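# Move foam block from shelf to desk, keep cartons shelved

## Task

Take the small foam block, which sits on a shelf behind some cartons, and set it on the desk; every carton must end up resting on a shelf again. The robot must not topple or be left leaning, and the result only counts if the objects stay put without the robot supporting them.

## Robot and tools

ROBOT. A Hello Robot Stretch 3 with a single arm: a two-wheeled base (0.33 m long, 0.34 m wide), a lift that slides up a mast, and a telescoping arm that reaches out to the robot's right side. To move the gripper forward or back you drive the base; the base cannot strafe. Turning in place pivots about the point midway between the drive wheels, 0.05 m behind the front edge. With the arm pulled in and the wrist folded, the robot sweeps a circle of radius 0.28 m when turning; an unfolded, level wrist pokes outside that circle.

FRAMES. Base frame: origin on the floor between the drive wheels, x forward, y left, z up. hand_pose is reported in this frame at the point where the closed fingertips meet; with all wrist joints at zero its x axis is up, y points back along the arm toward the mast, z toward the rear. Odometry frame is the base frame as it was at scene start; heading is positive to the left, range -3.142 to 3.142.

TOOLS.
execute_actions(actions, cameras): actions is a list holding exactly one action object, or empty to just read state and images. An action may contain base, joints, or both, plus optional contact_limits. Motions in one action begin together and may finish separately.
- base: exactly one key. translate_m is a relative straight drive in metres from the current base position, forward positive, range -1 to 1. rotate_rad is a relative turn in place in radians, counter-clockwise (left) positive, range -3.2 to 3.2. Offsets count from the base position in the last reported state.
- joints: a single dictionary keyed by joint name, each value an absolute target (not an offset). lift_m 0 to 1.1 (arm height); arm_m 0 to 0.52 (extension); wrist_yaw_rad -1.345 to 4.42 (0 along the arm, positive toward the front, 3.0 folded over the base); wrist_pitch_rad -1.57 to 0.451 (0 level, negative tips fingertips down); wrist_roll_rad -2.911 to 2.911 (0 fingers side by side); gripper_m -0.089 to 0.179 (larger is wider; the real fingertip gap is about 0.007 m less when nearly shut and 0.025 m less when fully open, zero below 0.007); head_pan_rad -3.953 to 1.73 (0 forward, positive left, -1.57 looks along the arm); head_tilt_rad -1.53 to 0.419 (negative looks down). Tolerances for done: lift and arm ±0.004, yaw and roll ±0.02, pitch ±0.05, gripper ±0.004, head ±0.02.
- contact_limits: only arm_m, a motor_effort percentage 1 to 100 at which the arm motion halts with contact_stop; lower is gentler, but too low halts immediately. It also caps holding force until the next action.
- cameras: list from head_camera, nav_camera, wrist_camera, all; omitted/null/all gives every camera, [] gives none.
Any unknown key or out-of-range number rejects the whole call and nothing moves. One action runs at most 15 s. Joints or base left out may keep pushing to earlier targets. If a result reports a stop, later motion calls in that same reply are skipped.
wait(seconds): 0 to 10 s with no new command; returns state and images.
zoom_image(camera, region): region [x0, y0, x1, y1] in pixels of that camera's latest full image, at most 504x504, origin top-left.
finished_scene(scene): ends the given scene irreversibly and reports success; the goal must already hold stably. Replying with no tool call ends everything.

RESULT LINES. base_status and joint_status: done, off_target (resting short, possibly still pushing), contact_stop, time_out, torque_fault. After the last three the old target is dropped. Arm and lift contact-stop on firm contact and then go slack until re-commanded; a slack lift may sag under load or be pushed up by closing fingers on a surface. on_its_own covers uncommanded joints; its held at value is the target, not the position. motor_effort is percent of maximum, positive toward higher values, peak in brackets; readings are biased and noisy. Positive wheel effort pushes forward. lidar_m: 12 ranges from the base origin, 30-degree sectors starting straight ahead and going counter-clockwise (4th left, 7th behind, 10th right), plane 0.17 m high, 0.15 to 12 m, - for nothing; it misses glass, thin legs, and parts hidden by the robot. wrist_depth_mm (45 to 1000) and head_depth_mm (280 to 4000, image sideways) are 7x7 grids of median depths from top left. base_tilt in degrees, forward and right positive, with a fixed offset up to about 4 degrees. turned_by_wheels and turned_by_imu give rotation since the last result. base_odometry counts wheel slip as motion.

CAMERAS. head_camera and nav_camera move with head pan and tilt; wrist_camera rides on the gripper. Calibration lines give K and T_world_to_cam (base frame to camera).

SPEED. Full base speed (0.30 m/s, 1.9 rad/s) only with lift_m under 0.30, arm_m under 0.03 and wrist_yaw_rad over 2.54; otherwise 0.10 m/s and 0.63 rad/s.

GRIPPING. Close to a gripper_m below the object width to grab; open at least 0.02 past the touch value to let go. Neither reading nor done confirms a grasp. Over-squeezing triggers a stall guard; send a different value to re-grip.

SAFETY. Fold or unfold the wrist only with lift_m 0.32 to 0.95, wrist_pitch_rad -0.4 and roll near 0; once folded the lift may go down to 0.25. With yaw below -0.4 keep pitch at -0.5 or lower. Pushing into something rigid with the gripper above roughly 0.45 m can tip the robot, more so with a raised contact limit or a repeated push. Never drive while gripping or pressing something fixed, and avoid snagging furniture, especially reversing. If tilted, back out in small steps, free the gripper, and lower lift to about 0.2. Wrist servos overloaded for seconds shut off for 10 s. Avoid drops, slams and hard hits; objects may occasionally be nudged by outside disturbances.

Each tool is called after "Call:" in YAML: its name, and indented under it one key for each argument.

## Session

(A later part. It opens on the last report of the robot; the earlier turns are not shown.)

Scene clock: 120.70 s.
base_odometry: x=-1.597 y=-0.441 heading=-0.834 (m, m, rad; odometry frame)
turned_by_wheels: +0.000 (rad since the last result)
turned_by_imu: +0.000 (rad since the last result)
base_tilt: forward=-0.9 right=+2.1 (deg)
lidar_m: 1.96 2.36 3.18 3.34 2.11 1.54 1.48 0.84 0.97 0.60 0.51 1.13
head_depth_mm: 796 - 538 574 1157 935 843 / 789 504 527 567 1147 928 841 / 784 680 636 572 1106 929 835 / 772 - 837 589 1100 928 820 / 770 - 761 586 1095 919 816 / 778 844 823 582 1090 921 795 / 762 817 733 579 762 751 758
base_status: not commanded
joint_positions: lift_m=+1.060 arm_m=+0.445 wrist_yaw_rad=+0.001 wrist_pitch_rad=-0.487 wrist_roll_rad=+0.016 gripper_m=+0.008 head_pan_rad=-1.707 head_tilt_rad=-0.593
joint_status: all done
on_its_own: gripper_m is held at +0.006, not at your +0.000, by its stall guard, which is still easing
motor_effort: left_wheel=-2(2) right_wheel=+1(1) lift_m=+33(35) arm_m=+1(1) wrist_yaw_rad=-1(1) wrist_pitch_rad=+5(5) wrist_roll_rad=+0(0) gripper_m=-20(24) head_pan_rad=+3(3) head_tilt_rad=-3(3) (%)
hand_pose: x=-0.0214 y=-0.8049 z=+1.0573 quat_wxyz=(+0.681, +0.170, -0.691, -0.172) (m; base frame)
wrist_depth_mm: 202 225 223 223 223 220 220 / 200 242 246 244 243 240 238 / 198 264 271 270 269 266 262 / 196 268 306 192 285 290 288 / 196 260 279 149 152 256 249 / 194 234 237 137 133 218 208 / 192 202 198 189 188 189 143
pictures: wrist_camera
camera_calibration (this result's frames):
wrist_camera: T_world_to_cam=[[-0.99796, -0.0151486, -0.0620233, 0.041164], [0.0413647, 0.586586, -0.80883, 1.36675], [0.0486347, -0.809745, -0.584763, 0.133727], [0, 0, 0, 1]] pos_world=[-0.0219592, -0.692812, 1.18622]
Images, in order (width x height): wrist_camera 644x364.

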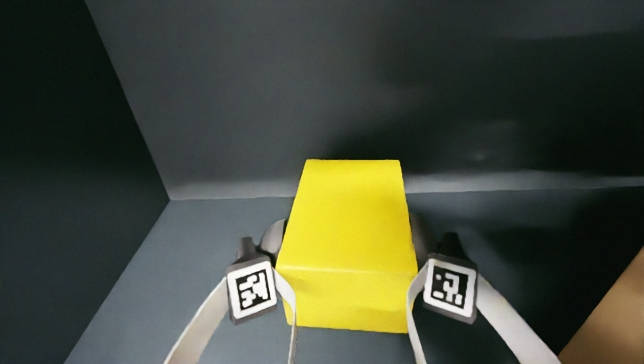

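Call:
execute_actions:
  actions:
    - {"joints":{"arm_m":0.005,"wrist_pitch_rad":-0.4,"gripper_m":0.015}}
  cameras: []

Call:
execute_actions:
  actions:
    - {"base":{"rotate_rad":1.38},"joints":{"lift_m":0.7,"head_pan_rad":0,"head_tilt_rad":-0.4}}
  cameras: []

Call:
execute_actions:
  actions:
    - {"base":{"translate_m":0.4},"joints":{"lift_m":0.29,"wrist_yaw_rad":2.65}}
  cameras: ["wrist_camera"]

Call:
execute_actions:
  actions:
    - {"base":{"translate_m":1.0}}
  cameras: []

Call:
execute_actions:
  actions:
    - {"base":{"translate_m":1.0}}

Scene clock: 126.93 s.
base_odometry: x=-1.597 y=-0.441 heading=-0.834 (m, m, rad; odometry frame)
turned_by_wheels: +0.000 (rad since the last result)
turned_by_imu: -0.001 (rad since the last result)
base_tilt: forward=-0.9 right=+2.1 (deg)
lidar_m: 1.95 2.36 3.19 3.34 2.11 1.54 1.48 0.84 0.97 0.59 0.51 1.13
head_depth_mm: 799 - - - - - - / 801 686 - - - - 1175 / 797 685 - - - - - / 790 855 - - - - - / 785 850 - - - - 1166 / 777 848 825 585 1082 917 795 / 761 816 737 579 760 753 757
base_status: not commanded
joint_positions: lift_m=+1.060 arm_m=+0.005 wrist_yaw_rad=+0.001 wrist_pitch_rad=-0.427 wrist_roll_rad=+0.016 gripper_m=+0.016 head_pan_rad=-1.707 head_tilt_rad=-0.593
joint_status: all done
motor_effort: left_wheel=-2(2) right_wheel=+1(1) lift_m=+33(33) arm_m=-3(3) wrist_yaw_rad=-1(1) wrist_pitch_rad=+9(8) wrist_roll_rad=+0(0) gripper_m=-19(17) head_pan_rad=+3(3) head_tilt_rad=-3(3) (%)
hand_pose: x=-0.0214 y=-0.3734 z=+1.0704 quat_wxyz=(+0.686, +0.149, -0.696, -0.151) (m; base frame)
wrist_depth_mm: 216 275 512 619 458 249 242 / 461 268 503 663 472 264 269 / 751 270 453 504 438 286 302 / 854 288 383 192 325 318 316 / 966 324 320 147 152 301 299 / - - 389 138 133 775 741 / - - 537 662 663 653 661
pictures: none
No camera images: the call's "cameras" was empty. Leave "cameras" out to get every camera's image.

Scene clock: 131.03 s.
base_odometry: x=-1.597 y=-0.441 heading=+0.546 (m, m, rad; odometry frame)
turned_by_wheels: +1.380 (rad since the last result)
turned_by_imu: +1.376 (rad since the last result)
base_tilt: forward=-0.9 right=+2.1 (deg)
lidar_m: 3.32 2.67 1.66 1.49 1.49 0.84 0.94 0.51 1.13 1.13 2.28 2.74
head_depth_mm: 3560 3772 - 3870 2605 1943 1563 / 3480 3756 3854 3733 2582 1915 1535 / 3431 3697 3865 3774 2517 1918 1537 / 3453 3606 3837 3706 2528 1914 1526 / 3342 3553 3837 3537 2541 1898 1519 / 3262 3546 3717 3650 2505 1875 1511 / 3274 3390 3629 3617 2460 1875 1505
base_status: done
joint_positions: lift_m=+0.700 arm_m=+0.005 wrist_yaw_rad=+0.001 wrist_pitch_rad=-0.427 wrist_roll_rad=+0.016 gripper_m=+0.016 head_pan_rad=-0.007 head_tilt_rad=-0.409
joint_status: all done
motor_effort: left_wheel=-2(6) right_wheel=+1(6) lift_m=+26(27) arm_m=-2(3) wrist_yaw_rad=-1(1) wrist_pitch_rad=+9(9) wrist_roll_rad=-1(0) gripper_m=-18(19) head_pan_rad=+3(40) head_tilt_rad=+5(26) (%)
hand_pose: x=-0.0214 y=-0.3735 z=+0.7108 quat_wxyz=(+0.686, +0.149, -0.696, -0.151) (m; base frame)
wrist_depth_mm: - - - - - 759 788 / - - - - - 862 853 / - - - - - 930 895 / - - - 193 959 - 878 / - - - 149 152 - 909 / - - - 138 133 - 911 / 928 889 847 835 827 829 800
pictures: none
No camera images: the call's "cameras" was empty. Leave "cameras" out to get every camera's image.

Scene clock: 136.47 s.
base_odometry: x=-1.255 y=-0.233 heading=+0.545 (m, m, rad; odometry frame)
turned_by_wheels: +0.000 (rad since the last result)
turned_by_imu: +0.002 (rad since the last result)
base_tilt: forward=-0.9 right=+2.0 (deg)
lidar_m: 2.94 2.79 1.74 1.56 1.57 1.16 1.33 0.88 1.29 2.02 2.20 2.66
head_depth_mm: 3171 3458 3582 3772 2581 1941 1555 / 3137 3276 3546 3537 2545 1907 1536 / 3078 3272 3530 3594 2576 1913 1548 / 3055 3263 3479 3623 2497 1931 1521 / 2996 3170 3298 3439 2494 1873 1533 / 2945 3162 3299 3437 2486 1880 1528 / 2891 3113 3199 3386 2478 1862 1501
base_status: done
joint_positions: lift_m=+0.290 arm_m=+0.005 wrist_yaw_rad=+2.648 wrist_pitch_rad=-0.427 wrist_roll_rad=+0.016 gripper_m=+0.016 head_pan_rad=-0.007 head_tilt_rad=-0.408
joint_status: all done
motor_effort: left_wheel=-3(9) right_wheel=+0(8) lift_m=+26(27) arm_m=-2(3) wrist_yaw_rad=+2(5) wrist_pitch_rad=+9(9) wrist_roll_rad=+0(0) gripper_m=-19(19) head_pan_rad=+3(3) head_tilt_rad=+4(5) (%)
hand_pose: x=+0.0844 y=+0.0464 z=+0.3008 quat_wxyz=(+0.314, +0.711, -0.026, +0.628) (m; base frame)
wrist_depth_mm: - - - - - - - / - - - - - - - / - - - - - 986 949 / 889 853 804 191 693 753 715 / - 653 643 149 152 590 590 / - 539 559 138 134 496 490 / - - - 428 421 426 418
pictures: wrist_camera
camera_calibration (this result's frames):
wrist_camera: T_world_to_cam=[[0.887645, -0.456465, -0.061036, -0.0262833], [-0.290949, -0.453108, -0.84264, 0.337646], [0.35698, 0.765724, -0.535007, 0.261385], [0, 0, 0, 1]] pos_world=[0.0282589, -0.0591559, 0.422753]
Images, in order (width x height): wrist_camera 644x364.

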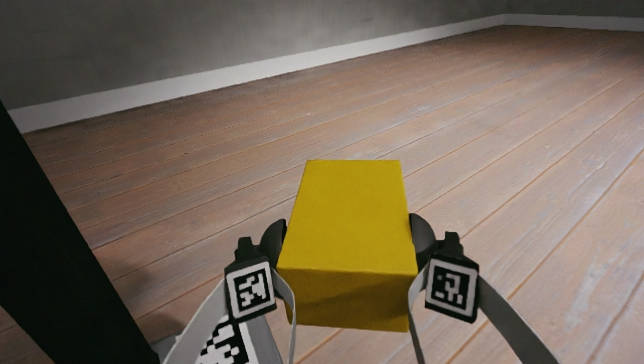

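Scene clock: 141.47 s.
base_odometry: x=-0.400 y=+0.286 heading=+0.545 (m, m, rad; odometry frame)
turned_by_wheels: +0.000 (rad since the last result)
turned_by_imu: +0.006 (rad since the last result)
base_tilt: forward=-0.8 right=+2.0 (deg)
lidar_m: 1.96 2.44 1.94 1.75 1.76 2.09 1.86 2.01 2.23 2.01 2.02 2.29
head_depth_mm: 2250 2378 2456 2648 2439 1934 1573 / 2216 2357 2381 2714 2558 1922 1553 / 2174 2323 2336 2627 2559 1926 1543 / 2143 2275 2275 2598 2515 1899 1542 / 2108 2240 2195 2558 2465 1897 1518 / 2069 2204 2143 2476 2292 1880 1532 / 2069 2164 2284 2444 2457 1861 1517
base_status: done
joint_positions: lift_m=+0.290 arm_m=+0.005 wrist_yaw_rad=+2.649 wrist_pitch_rad=-0.427 wrist_roll_rad=+0.016 gripper_m=+0.016 head_pan_rad=-0.007 head_tilt_rad=-0.408
joint_status: not commanded
motor_effort: left_wheel=-2(7) right_wheel=+0(8) lift_m=+26(25) arm_m=-3(2) wrist_yaw_rad=+2(2) wrist_pitch_rad=+9(9) wrist_roll_rad=+0(0) gripper_m=-19(18) head_pan_rad=+3(3) head_tilt_rad=+4(5) (%)
hand_pose: x=+0.0844 y=+0.0465 z=+0.3008 quat_wxyz=(+0.314, +0.711, -0.026, +0.628) (m; base frame)
wrist_depth_mm: - - - - - - - / - - - - - - - / - - - - - 955 931 / 898 835 807 192 701 730 727 / - 656 638 149 152 592 587 / - 535 547 138 133 506 493 / - - - 429 423 429 418
pictures: none
No camera images: the call's "cameras" was empty. Leave "cameras" out to get every camera's image.

Scene clock: 146.47 s.
base_odometry: x=+0.454 y=+0.804 heading=+0.545 (m, m, rad; odometry frame)
turned_by_wheels: +0.000 (rad since the last result)
turned_by_imu: +0.007 (rad since the last result)
base_tilt: forward=-0.8 right=+2.1 (deg)
lidar_m: 1.44 1.00 1.77 1.93 1.94 2.36 2.85 2.90 2.02 1.81 1.82 1.39
head_depth_mm: 1315 1390 1475 1054 816 1834 1557 / 1286 1362 1452 1041 809 1806 1546 / 1287 1359 1430 1027 800 1780 1532 / 1255 1326 1409 1014 755 1732 1531 / 1245 1316 1394 1004 750 1712 1526 / 1220 1299 1357 993 743 1685 1508 / 1203 1271 1355 979 735 1661 1502
base_status: done
joint_positions: lift_m=+0.290 arm_m=+0.005 wrist_yaw_rad=+2.649 wrist_pitch_rad=-0.427 wrist_roll_rad=+0.016 gripper_m=+0.016 head_pan_rad=-0.007 head_tilt_rad=-0.408
joint_status: not commanded
motor_effort: left_wheel=-2(7) right_wheel=+0(9) lift_m=+25(26) arm_m=-2(3) wrist_yaw_rad=+2(2) wrist_pitch_rad=+8(9) wrist_roll_rad=+0(0) gripper_m=-18(19) head_pan_rad=+3(3) head_tilt_rad=+4(5) (%)
hand_pose: x=+0.0844 y=+0.0465 z=+0.3008 quat_wxyz=(+0.314, +0.711, -0.025, +0.628) (m; base frame)
wrist_depth_mm: - - - - - - 972 / - - - - - - - / - - - - - 913 957 / 898 852 811 192 694 731 726 / - 659 656 149 152 604 582 / - 544 562 138 133 506 485 / - - - 430 414 427 419
pictures: head_camera (sideways: a quarter turn clockwise sets it upright), nav_camera (sideways: a quarter turn counterclockwise sets it upright), wrist_camera
camera_calibration (this result's frames):
head_camera: T_world_to_cam=[[-0.348184, -0.0455945, -0.936317, 1.24021], [-0.0299239, 0.998848, -0.0375119, 0.0542554], [0.936948, 0.0149572, -0.349148, 0.400291], [0, 0, 0, 1]] pos_world=[0.058392, -0.00363347, 1.30302]
nav_camera: T_world_to_cam=[[0.409135, -0.0523251, 0.910972, -1.14108], [-0.00496287, -0.998467, -0.0551218, 0.121751], [0.91246, 0.0180312, -0.408768, 0.487158], [0, 0, 0, 1]] pos_world=[0.0229467, 0.0530728, 1.24534]
wrist_camera: T_world_to_cam=[[0.887754, -0.456254, -0.0610358, -0.0262496], [-0.290838, -0.453171, -0.842644, 0.33764], [0.3568, 0.765812, -0.535001, 0.261391], [0, 0, 0, 1]] pos_world=[0.0282374, -0.0591441, 0.422752]
Images, in order (width x height): head_camera 896x504, nav_camera 672x504, wrist_camera 644x364.

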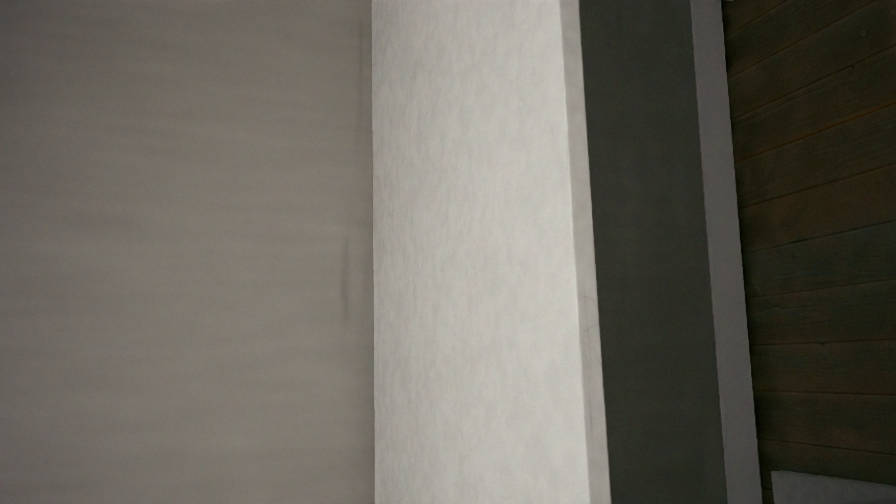

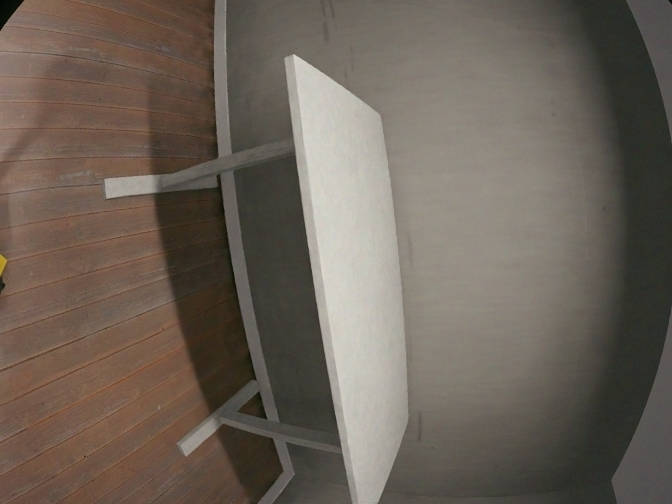

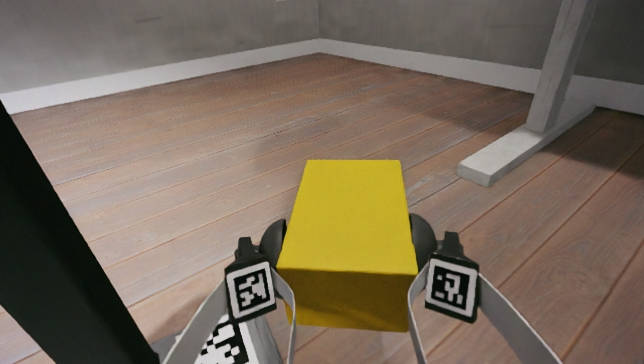

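Call:
execute_actions:
  actions:
    - {"base":{"rotate_rad":1.76},"joints":{"lift_m":0.9,"head_pan_rad":-1.6,"head_tilt_rad":-0.5}}
  cameras: []

Call:
execute_actions:
  actions:
    - {"joints":{"lift_m":1.03,"wrist_yaw_rad":0,"arm_m":0.1,"wrist_pitch_rad":-0.46}}
  cameras: []

Call:
execute_actions:
  actions:
    - {"joints":{"arm_m":0.51}}
  cameras: ["wrist_camera","head_camera"]

Scene clock: 153.87 s.
base_odometry: x=+0.454 y=+0.804 heading=+2.305 (m, m, rad; odometry frame)
turned_by_wheels: +1.760 (rad since the last result)
turned_by_imu: +1.755 (rad since the last result)
base_tilt: forward=-0.8 right=+2.0 (deg)
lidar_m: 1.93 2.01 2.78 2.86 2.56 1.89 1.81 1.42 1.38 1.01 1.01 2.00
head_depth_mm: 1236 1322 1374 837 1687 1754 1499 / 1227 1326 1356 832 1697 1754 1469 / 1243 1331 1325 822 1698 1726 1419 / 1242 1327 1309 818 1703 1733 1464 / 1243 1331 1296 810 1697 1719 1457 / 1242 1338 1283 804 1202 1544 1375 / 1250 1343 1390 797 1719 1709 1406
base_status: done
joint_positions: lift_m=+0.900 arm_m=+0.005 wrist_yaw_rad=+2.649 wrist_pitch_rad=-0.427 wrist_roll_rad=+0.016 gripper_m=+0.016 head_pan_rad=-1.593 head_tilt_rad=-0.494
joint_status: all done
motor_effort: left_wheel=-2(9) right_wheel=+0(7) lift_m=+33(35) arm_m=-2(3) wrist_yaw_rad=+2(1) wrist_pitch_rad=+9(9) wrist_roll_rad=+0(0) gripper_m=-19(18) head_pan_rad=-3(39) head_tilt_rad=-2(14) (%)
hand_pose: x=+0.0844 y=+0.0465 z=+0.9105 quat_wxyz=(+0.314, +0.711, -0.025, +0.628) (m; base frame)
wrist_depth_mm: - - - - - - - / - - - - - - - / - - - - - - - / - - - 191 - - - / - - - 149 152 - - / - - - 138 133 - - / - - - - - - -
pictures: none
No camera images: the call's "cameras" was empty. Leave "cameras" out to get every camera's image.

Scene clock: 156.17 s.
base_odometry: x=+0.454 y=+0.804 heading=+2.305 (m, m, rad; odometry frame)
turned_by_wheels: +0.000 (rad since the last result)
turned_by_imu: +0.000 (rad since the last result)
base_tilt: forward=-0.9 right=+2.0 (deg)
lidar_m: 1.93 2.01 2.78 2.85 2.56 1.89 1.80 1.41 1.39 1.01 1.01 2.00
head_depth_mm: 1225 1336 - - - 1656 1441 / 1239 1323 1386 - - 1652 1435 / 1240 1330 1391 - - - 1422 / 1240 1333 1326 770 - 1674 1412 / 1243 1332 1288 806 1691 1710 1417 / 1249 1342 1279 804 1194 1531 1372 / 1251 1335 1398 798 1714 1696 1408
base_status: not commanded
joint_positions: lift_m=+1.030 arm_m=+0.100 wrist_yaw_rad=+0.002 wrist_pitch_rad=-0.476 wrist_roll_rad=+0.016 gripper_m=+0.016 head_pan_rad=-1.593 head_tilt_rad=-0.494
joint_status: all done
motor_effort: left_wheel=-2(2) right_wheel=+0(0) lift_m=+34(35) arm_m=+0(2) wrist_yaw_rad=-3(3) wrist_pitch_rad=+5(10) wrist_roll_rad=+0(0) gripper_m=-19(18) head_pan_rad=-2(3) head_tilt_rad=-2(2) (%)
hand_pose: x=-0.0211 y=-0.4614 z=+1.0296 quat_wxyz=(+0.682, +0.166, -0.692, -0.168) (m; base frame)
wrist_depth_mm: - - - - 952 930 914 / - - 705 679 633 603 577 / - 508 486 470 451 435 415 / 394 379 381 193 357 366 362 / - - - 149 152 - - / - - - 139 133 - - / - - - - - - -
pictures: none
No camera images: the call's "cameras" was empty. Leave "cameras" out to get every camera's image.

Scene clock: 160.37 s.
base_odometry: x=+0.454 y=+0.804 heading=+2.305 (m, m, rad; odometry frame)
turned_by_wheels: +0.000 (rad since the last result)
turned_by_imu: -0.001 (rad since the last result)
base_tilt: forward=-0.9 right=+2.1 (deg)
lidar_m: 1.93 2.01 2.77 2.86 2.57 1.89 1.81 1.41 1.39 1.01 1.01 2.00
head_depth_mm: 1230 1310 - 836 1687 1757 1441 / 1240 1296 1245 829 1687 1736 1432 / 1230 1296 1136 819 1695 1734 1440 / 1238 1319 1348 818 1690 1728 1427 / 1243 1331 1295 808 1714 1710 1420 / 1241 1335 1273 801 1199 1538 1369 / 1250 1345 1396 795 1717 1706 1408
base_status: not commanded
joint_positions: lift_m=+1.030 arm_m=+0.510 wrist_yaw_rad=+0.001 wrist_pitch_rad=-0.477 wrist_roll_rad=+0.016 gripper_m=+0.016 head_pan_rad=-1.593 head_tilt_rad=-0.494
joint_status: all done
motor_effort: left_wheel=-2(3) right_wheel=+1(1) lift_m=+33(33) arm_m=+1(1) wrist_yaw_rad=-1(3) wrist_pitch_rad=+5(6) wrist_roll_rad=+0(0) gripper_m=-19(19) head_pan_rad=-3(3) head_tilt_rad=-2(2) (%)
hand_pose: x=-0.0214 y=-0.8713 z=+1.0295 quat_wxyz=(+0.682, +0.166, -0.692, -0.168) (m; base frame)
wrist_depth_mm: 649 630 631 631 628 616 598 / 719 697 660 659 622 614 579 / 750 508 476 457 443 430 412 / 388 380 363 192 318 334 325 / 309 302 298 149 153 275 271 / 255 253 252 138 133 232 229 / 218 216 209 200 199 204 198
pictures: head_camera (sideways: a quarter turn clockwise sets it upright), wrist_camera
camera_calibration (this result's frames):
head_camera: T_world_to_cam=[[-0.0384388, 0.428683, -0.902637, 1.19437], [0.99926, 0.0176394, -0.0341762, 0.0436306], [0.0012712, -0.903283, -0.429044, 0.509972], [0, 0, 0, 1]] pos_world=[0.00166342, -0.0521263, 1.29837]
wrist_camera: T_world_to_cam=[[-0.997959, -0.0157717, -0.0618718, 0.0377339], [0.0413638, 0.578492, -0.814639, 1.38211], [0.0486406, -0.815536, -0.576659, 0.0502894], [0, 0, 0, 1]] pos_world=[-0.0219585, -0.757931, 1.15726]
Images, in order (width x height): head_camera 896x504, wrist_camera 644x364.

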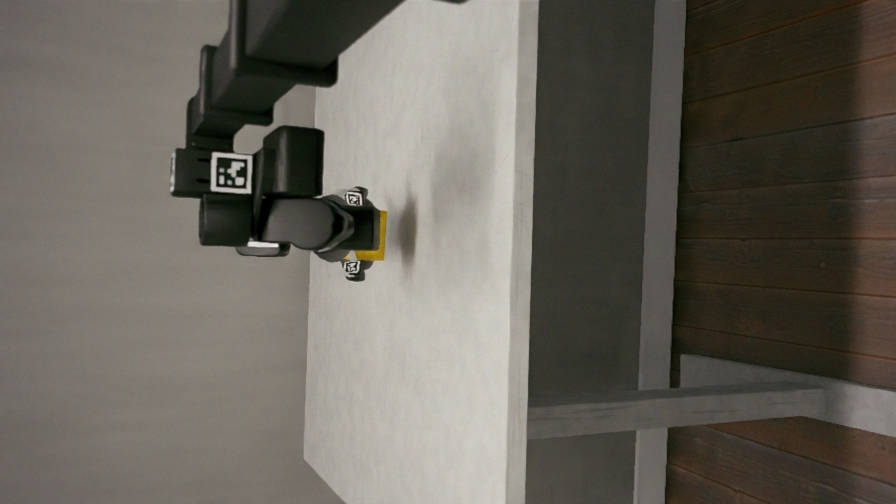

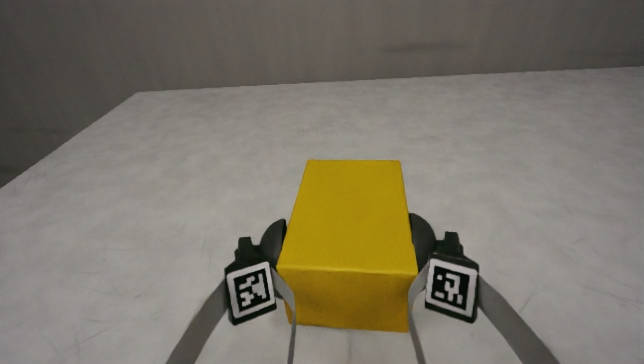

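Call:
execute_actions:
  actions:
    - {"joints":{"lift_m":0.98}}
  cameras: []

Call:
execute_actions:
  actions:
    - {"joints":{"gripper_m":0.11}}
  cameras: []

Call:
execute_actions:
  actions:
    - {"joints":{"lift_m":1.05,"arm_m":0.42}}
  cameras: ["wrist_camera"]

Scene clock: 162.47 s.
base_odometry: x=+0.454 y=+0.804 heading=+2.305 (m, m, rad; odometry frame)
turned_by_wheels: +0.000 (rad since the last result)
turned_by_imu: +0.000 (rad since the last result)
base_tilt: forward=-0.9 right=+2.0 (deg)
lidar_m: 1.93 2.01 2.77 2.85 2.56 1.88 1.81 1.41 1.38 1.01 1.01 1.99
head_depth_mm: 1233 1315 1385 - 1706 1758 1440 / 1229 1330 - 789 1699 1739 1434 / 1232 1316 - 822 1684 1737 1426 / 1237 1329 1355 775 1710 1723 1421 / 1246 1338 1294 809 1688 1728 1422 / 1245 1343 1277 802 1208 1524 1367 / 1241 1343 1396 796 1704 1722 1409
base_status: not commanded
joint_positions: lift_m=+0.980 arm_m=+0.510 wrist_yaw_rad=+0.001 wrist_pitch_rad=-0.477 wrist_roll_rad=+0.016 gripper_m=+0.016 head_pan_rad=-1.593 head_tilt_rad=-0.494
joint_status: all done
motor_effort: left_wheel=-3(3) right_wheel=+1(1) lift_m=+26(26) arm_m=+1(1) wrist_yaw_rad=-1(1) wrist_pitch_rad=+5(6) wrist_roll_rad=+0(0) gripper_m=-19(18) head_pan_rad=-3(3) head_tilt_rad=-2(2) (%)
hand_pose: x=-0.0214 y=-0.8713 z=+0.9797 quat_wxyz=(+0.682, +0.166, -0.692, -0.169) (m; base frame)
wrist_depth_mm: 650 640 628 632 616 612 595 / 704 572 521 505 474 458 438 / 392 377 366 347 339 329 313 / 291 284 276 192 240 253 246 / 233 228 225 149 152 207 204 / 195 190 190 138 133 177 173 / 166 164 158 153 151 153 150
pictures: none
No camera images: the call's "cameras" was empty. Leave "cameras" out to get every camera's image.

Scene clock: 163.90 s.
base_odometry: x=+0.454 y=+0.804 heading=+2.305 (m, m, rad; odometry frame)
turned_by_wheels: +0.000 (rad since the last result)
turned_by_imu: +0.000 (rad since the last result)
base_tilt: forward=-0.9 right=+2.0 (deg)
lidar_m: 1.93 2.01 2.78 2.86 2.56 1.89 1.81 1.42 1.38 1.00 1.01 2.00
head_depth_mm: 1236 1330 1390 - 1709 1760 1449 / 1230 1325 - 791 1690 1742 1440 / 1237 1318 - 802 1687 1724 1430 / 1237 1328 1356 775 1698 1721 1425 / 1238 1333 1298 805 1715 1717 1421 / 1240 1342 1289 802 1202 1527 1374 / 1243 1339 1384 798 1703 1687 1419
base_status: not commanded
joint_positions: lift_m=+0.980 arm_m=+0.510 wrist_yaw_rad=+0.001 wrist_pitch_rad=-0.477 wrist_roll_rad=+0.016 gripper_m=+0.110 head_pan_rad=-1.593 head_tilt_rad=-0.494
joint_status: all done
motor_effort: left_wheel=-2(2) right_wheel=+0(0) lift_m=+26(26) arm_m=+1(1) wrist_yaw_rad=-1(1) wrist_pitch_rad=+6(5) wrist_roll_rad=+0(0) gripper_m=+0(82) head_pan_rad=-3(3) head_tilt_rad=-3(2) (%)
hand_pose: x=-0.0214 y=-0.8713 z=+0.9797 quat_wxyz=(+0.682, +0.166, -0.692, -0.169) (m; base frame)
wrist_depth_mm: 651 642 634 629 627 608 592 / 705 566 531 503 489 457 433 / 395 376 363 350 341 327 319 / 295 285 277 199 246 255 245 / 234 227 230 155 198 214 205 / 193 191 182 145 147 - 172 / 165 164 161 158 154 151 149
pictures: none
No camera images: the call's "cameras" was empty. Leave "cameras" out to get every camera's image.

Scene clock: 165.80 s.
base_odometry: x=+0.454 y=+0.804 heading=+2.305 (m, m, rad; odometry frame)
turned_by_wheels: +0.000 (rad since the last result)
turned_by_imu: +0.000 (rad since the last result)
base_tilt: forward=-0.9 right=+2.0 (deg)
lidar_m: 1.93 2.01 2.76 2.85 2.57 1.89 1.81 1.41 1.39 1.01 1.01 2.00
head_depth_mm: 1231 1296 1158 838 1680 1746 1451 / 1243 1292 1233 830 1687 1748 1442 / 1236 1288 - 821 1703 1730 1435 / 1241 1316 1382 809 1711 1723 1423 / 1243 1328 1299 808 1723 1706 1422 / 1240 1346 1284 803 1209 1532 1368 / 1249 1337 1389 797 1708 1696 1412
base_status: not commanded
joint_positions: lift_m=+1.050 arm_m=+0.420 wrist_yaw_rad=+0.001 wrist_pitch_rad=-0.477 wrist_roll_rad=+0.016 gripper_m=+0.110 head_pan_rad=-1.593 head_tilt_rad=-0.494
joint_status: all done
motor_effort: left_wheel=-2(2) right_wheel=+0(0) lift_m=+33(35) arm_m=-3(3) wrist_yaw_rad=-1(1) wrist_pitch_rad=+5(5) wrist_roll_rad=+0(0) gripper_m=+1(1) head_pan_rad=-3(3) head_tilt_rad=-2(2) (%)
hand_pose: x=-0.0214 y=-0.7817 z=+1.0494 quat_wxyz=(+0.682, +0.166, -0.692, -0.169) (m; base frame)
wrist_depth_mm: 732 717 717 707 709 691 672 / 809 775 760 746 700 665 630 / 871 557 534 513 485 465 457 / 441 416 398 375 379 370 357 / 339 333 331 264 309 312 294 / 278 281 266 263 261 - 252 / 241 236 232 229 225 222 218
pictures: wrist_camera
camera_calibration (this result's frames):
wrist_camera: T_world_to_cam=[[-0.99796, -0.0157585, -0.0618743, 0.0403937], [0.0413652, 0.57863, -0.814541, 1.34659], [0.0486383, -0.815438, -0.576797, 0.135041], [0, 0, 0, 1]] pos_world=[-0.0219588, -0.668422, 1.17724]
Images, in order (width x height): wrist_camera 644x364.

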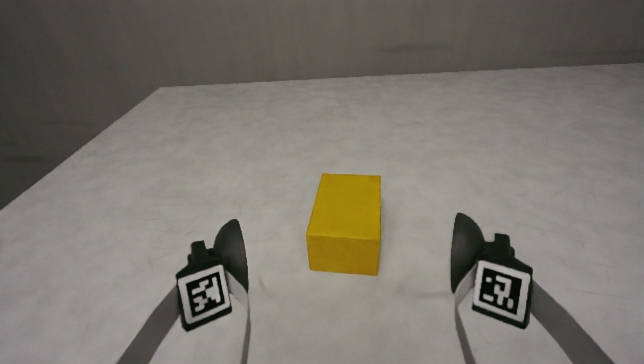

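Call:
finished_scene:
  scene: 1

The scene is finished: the task was done.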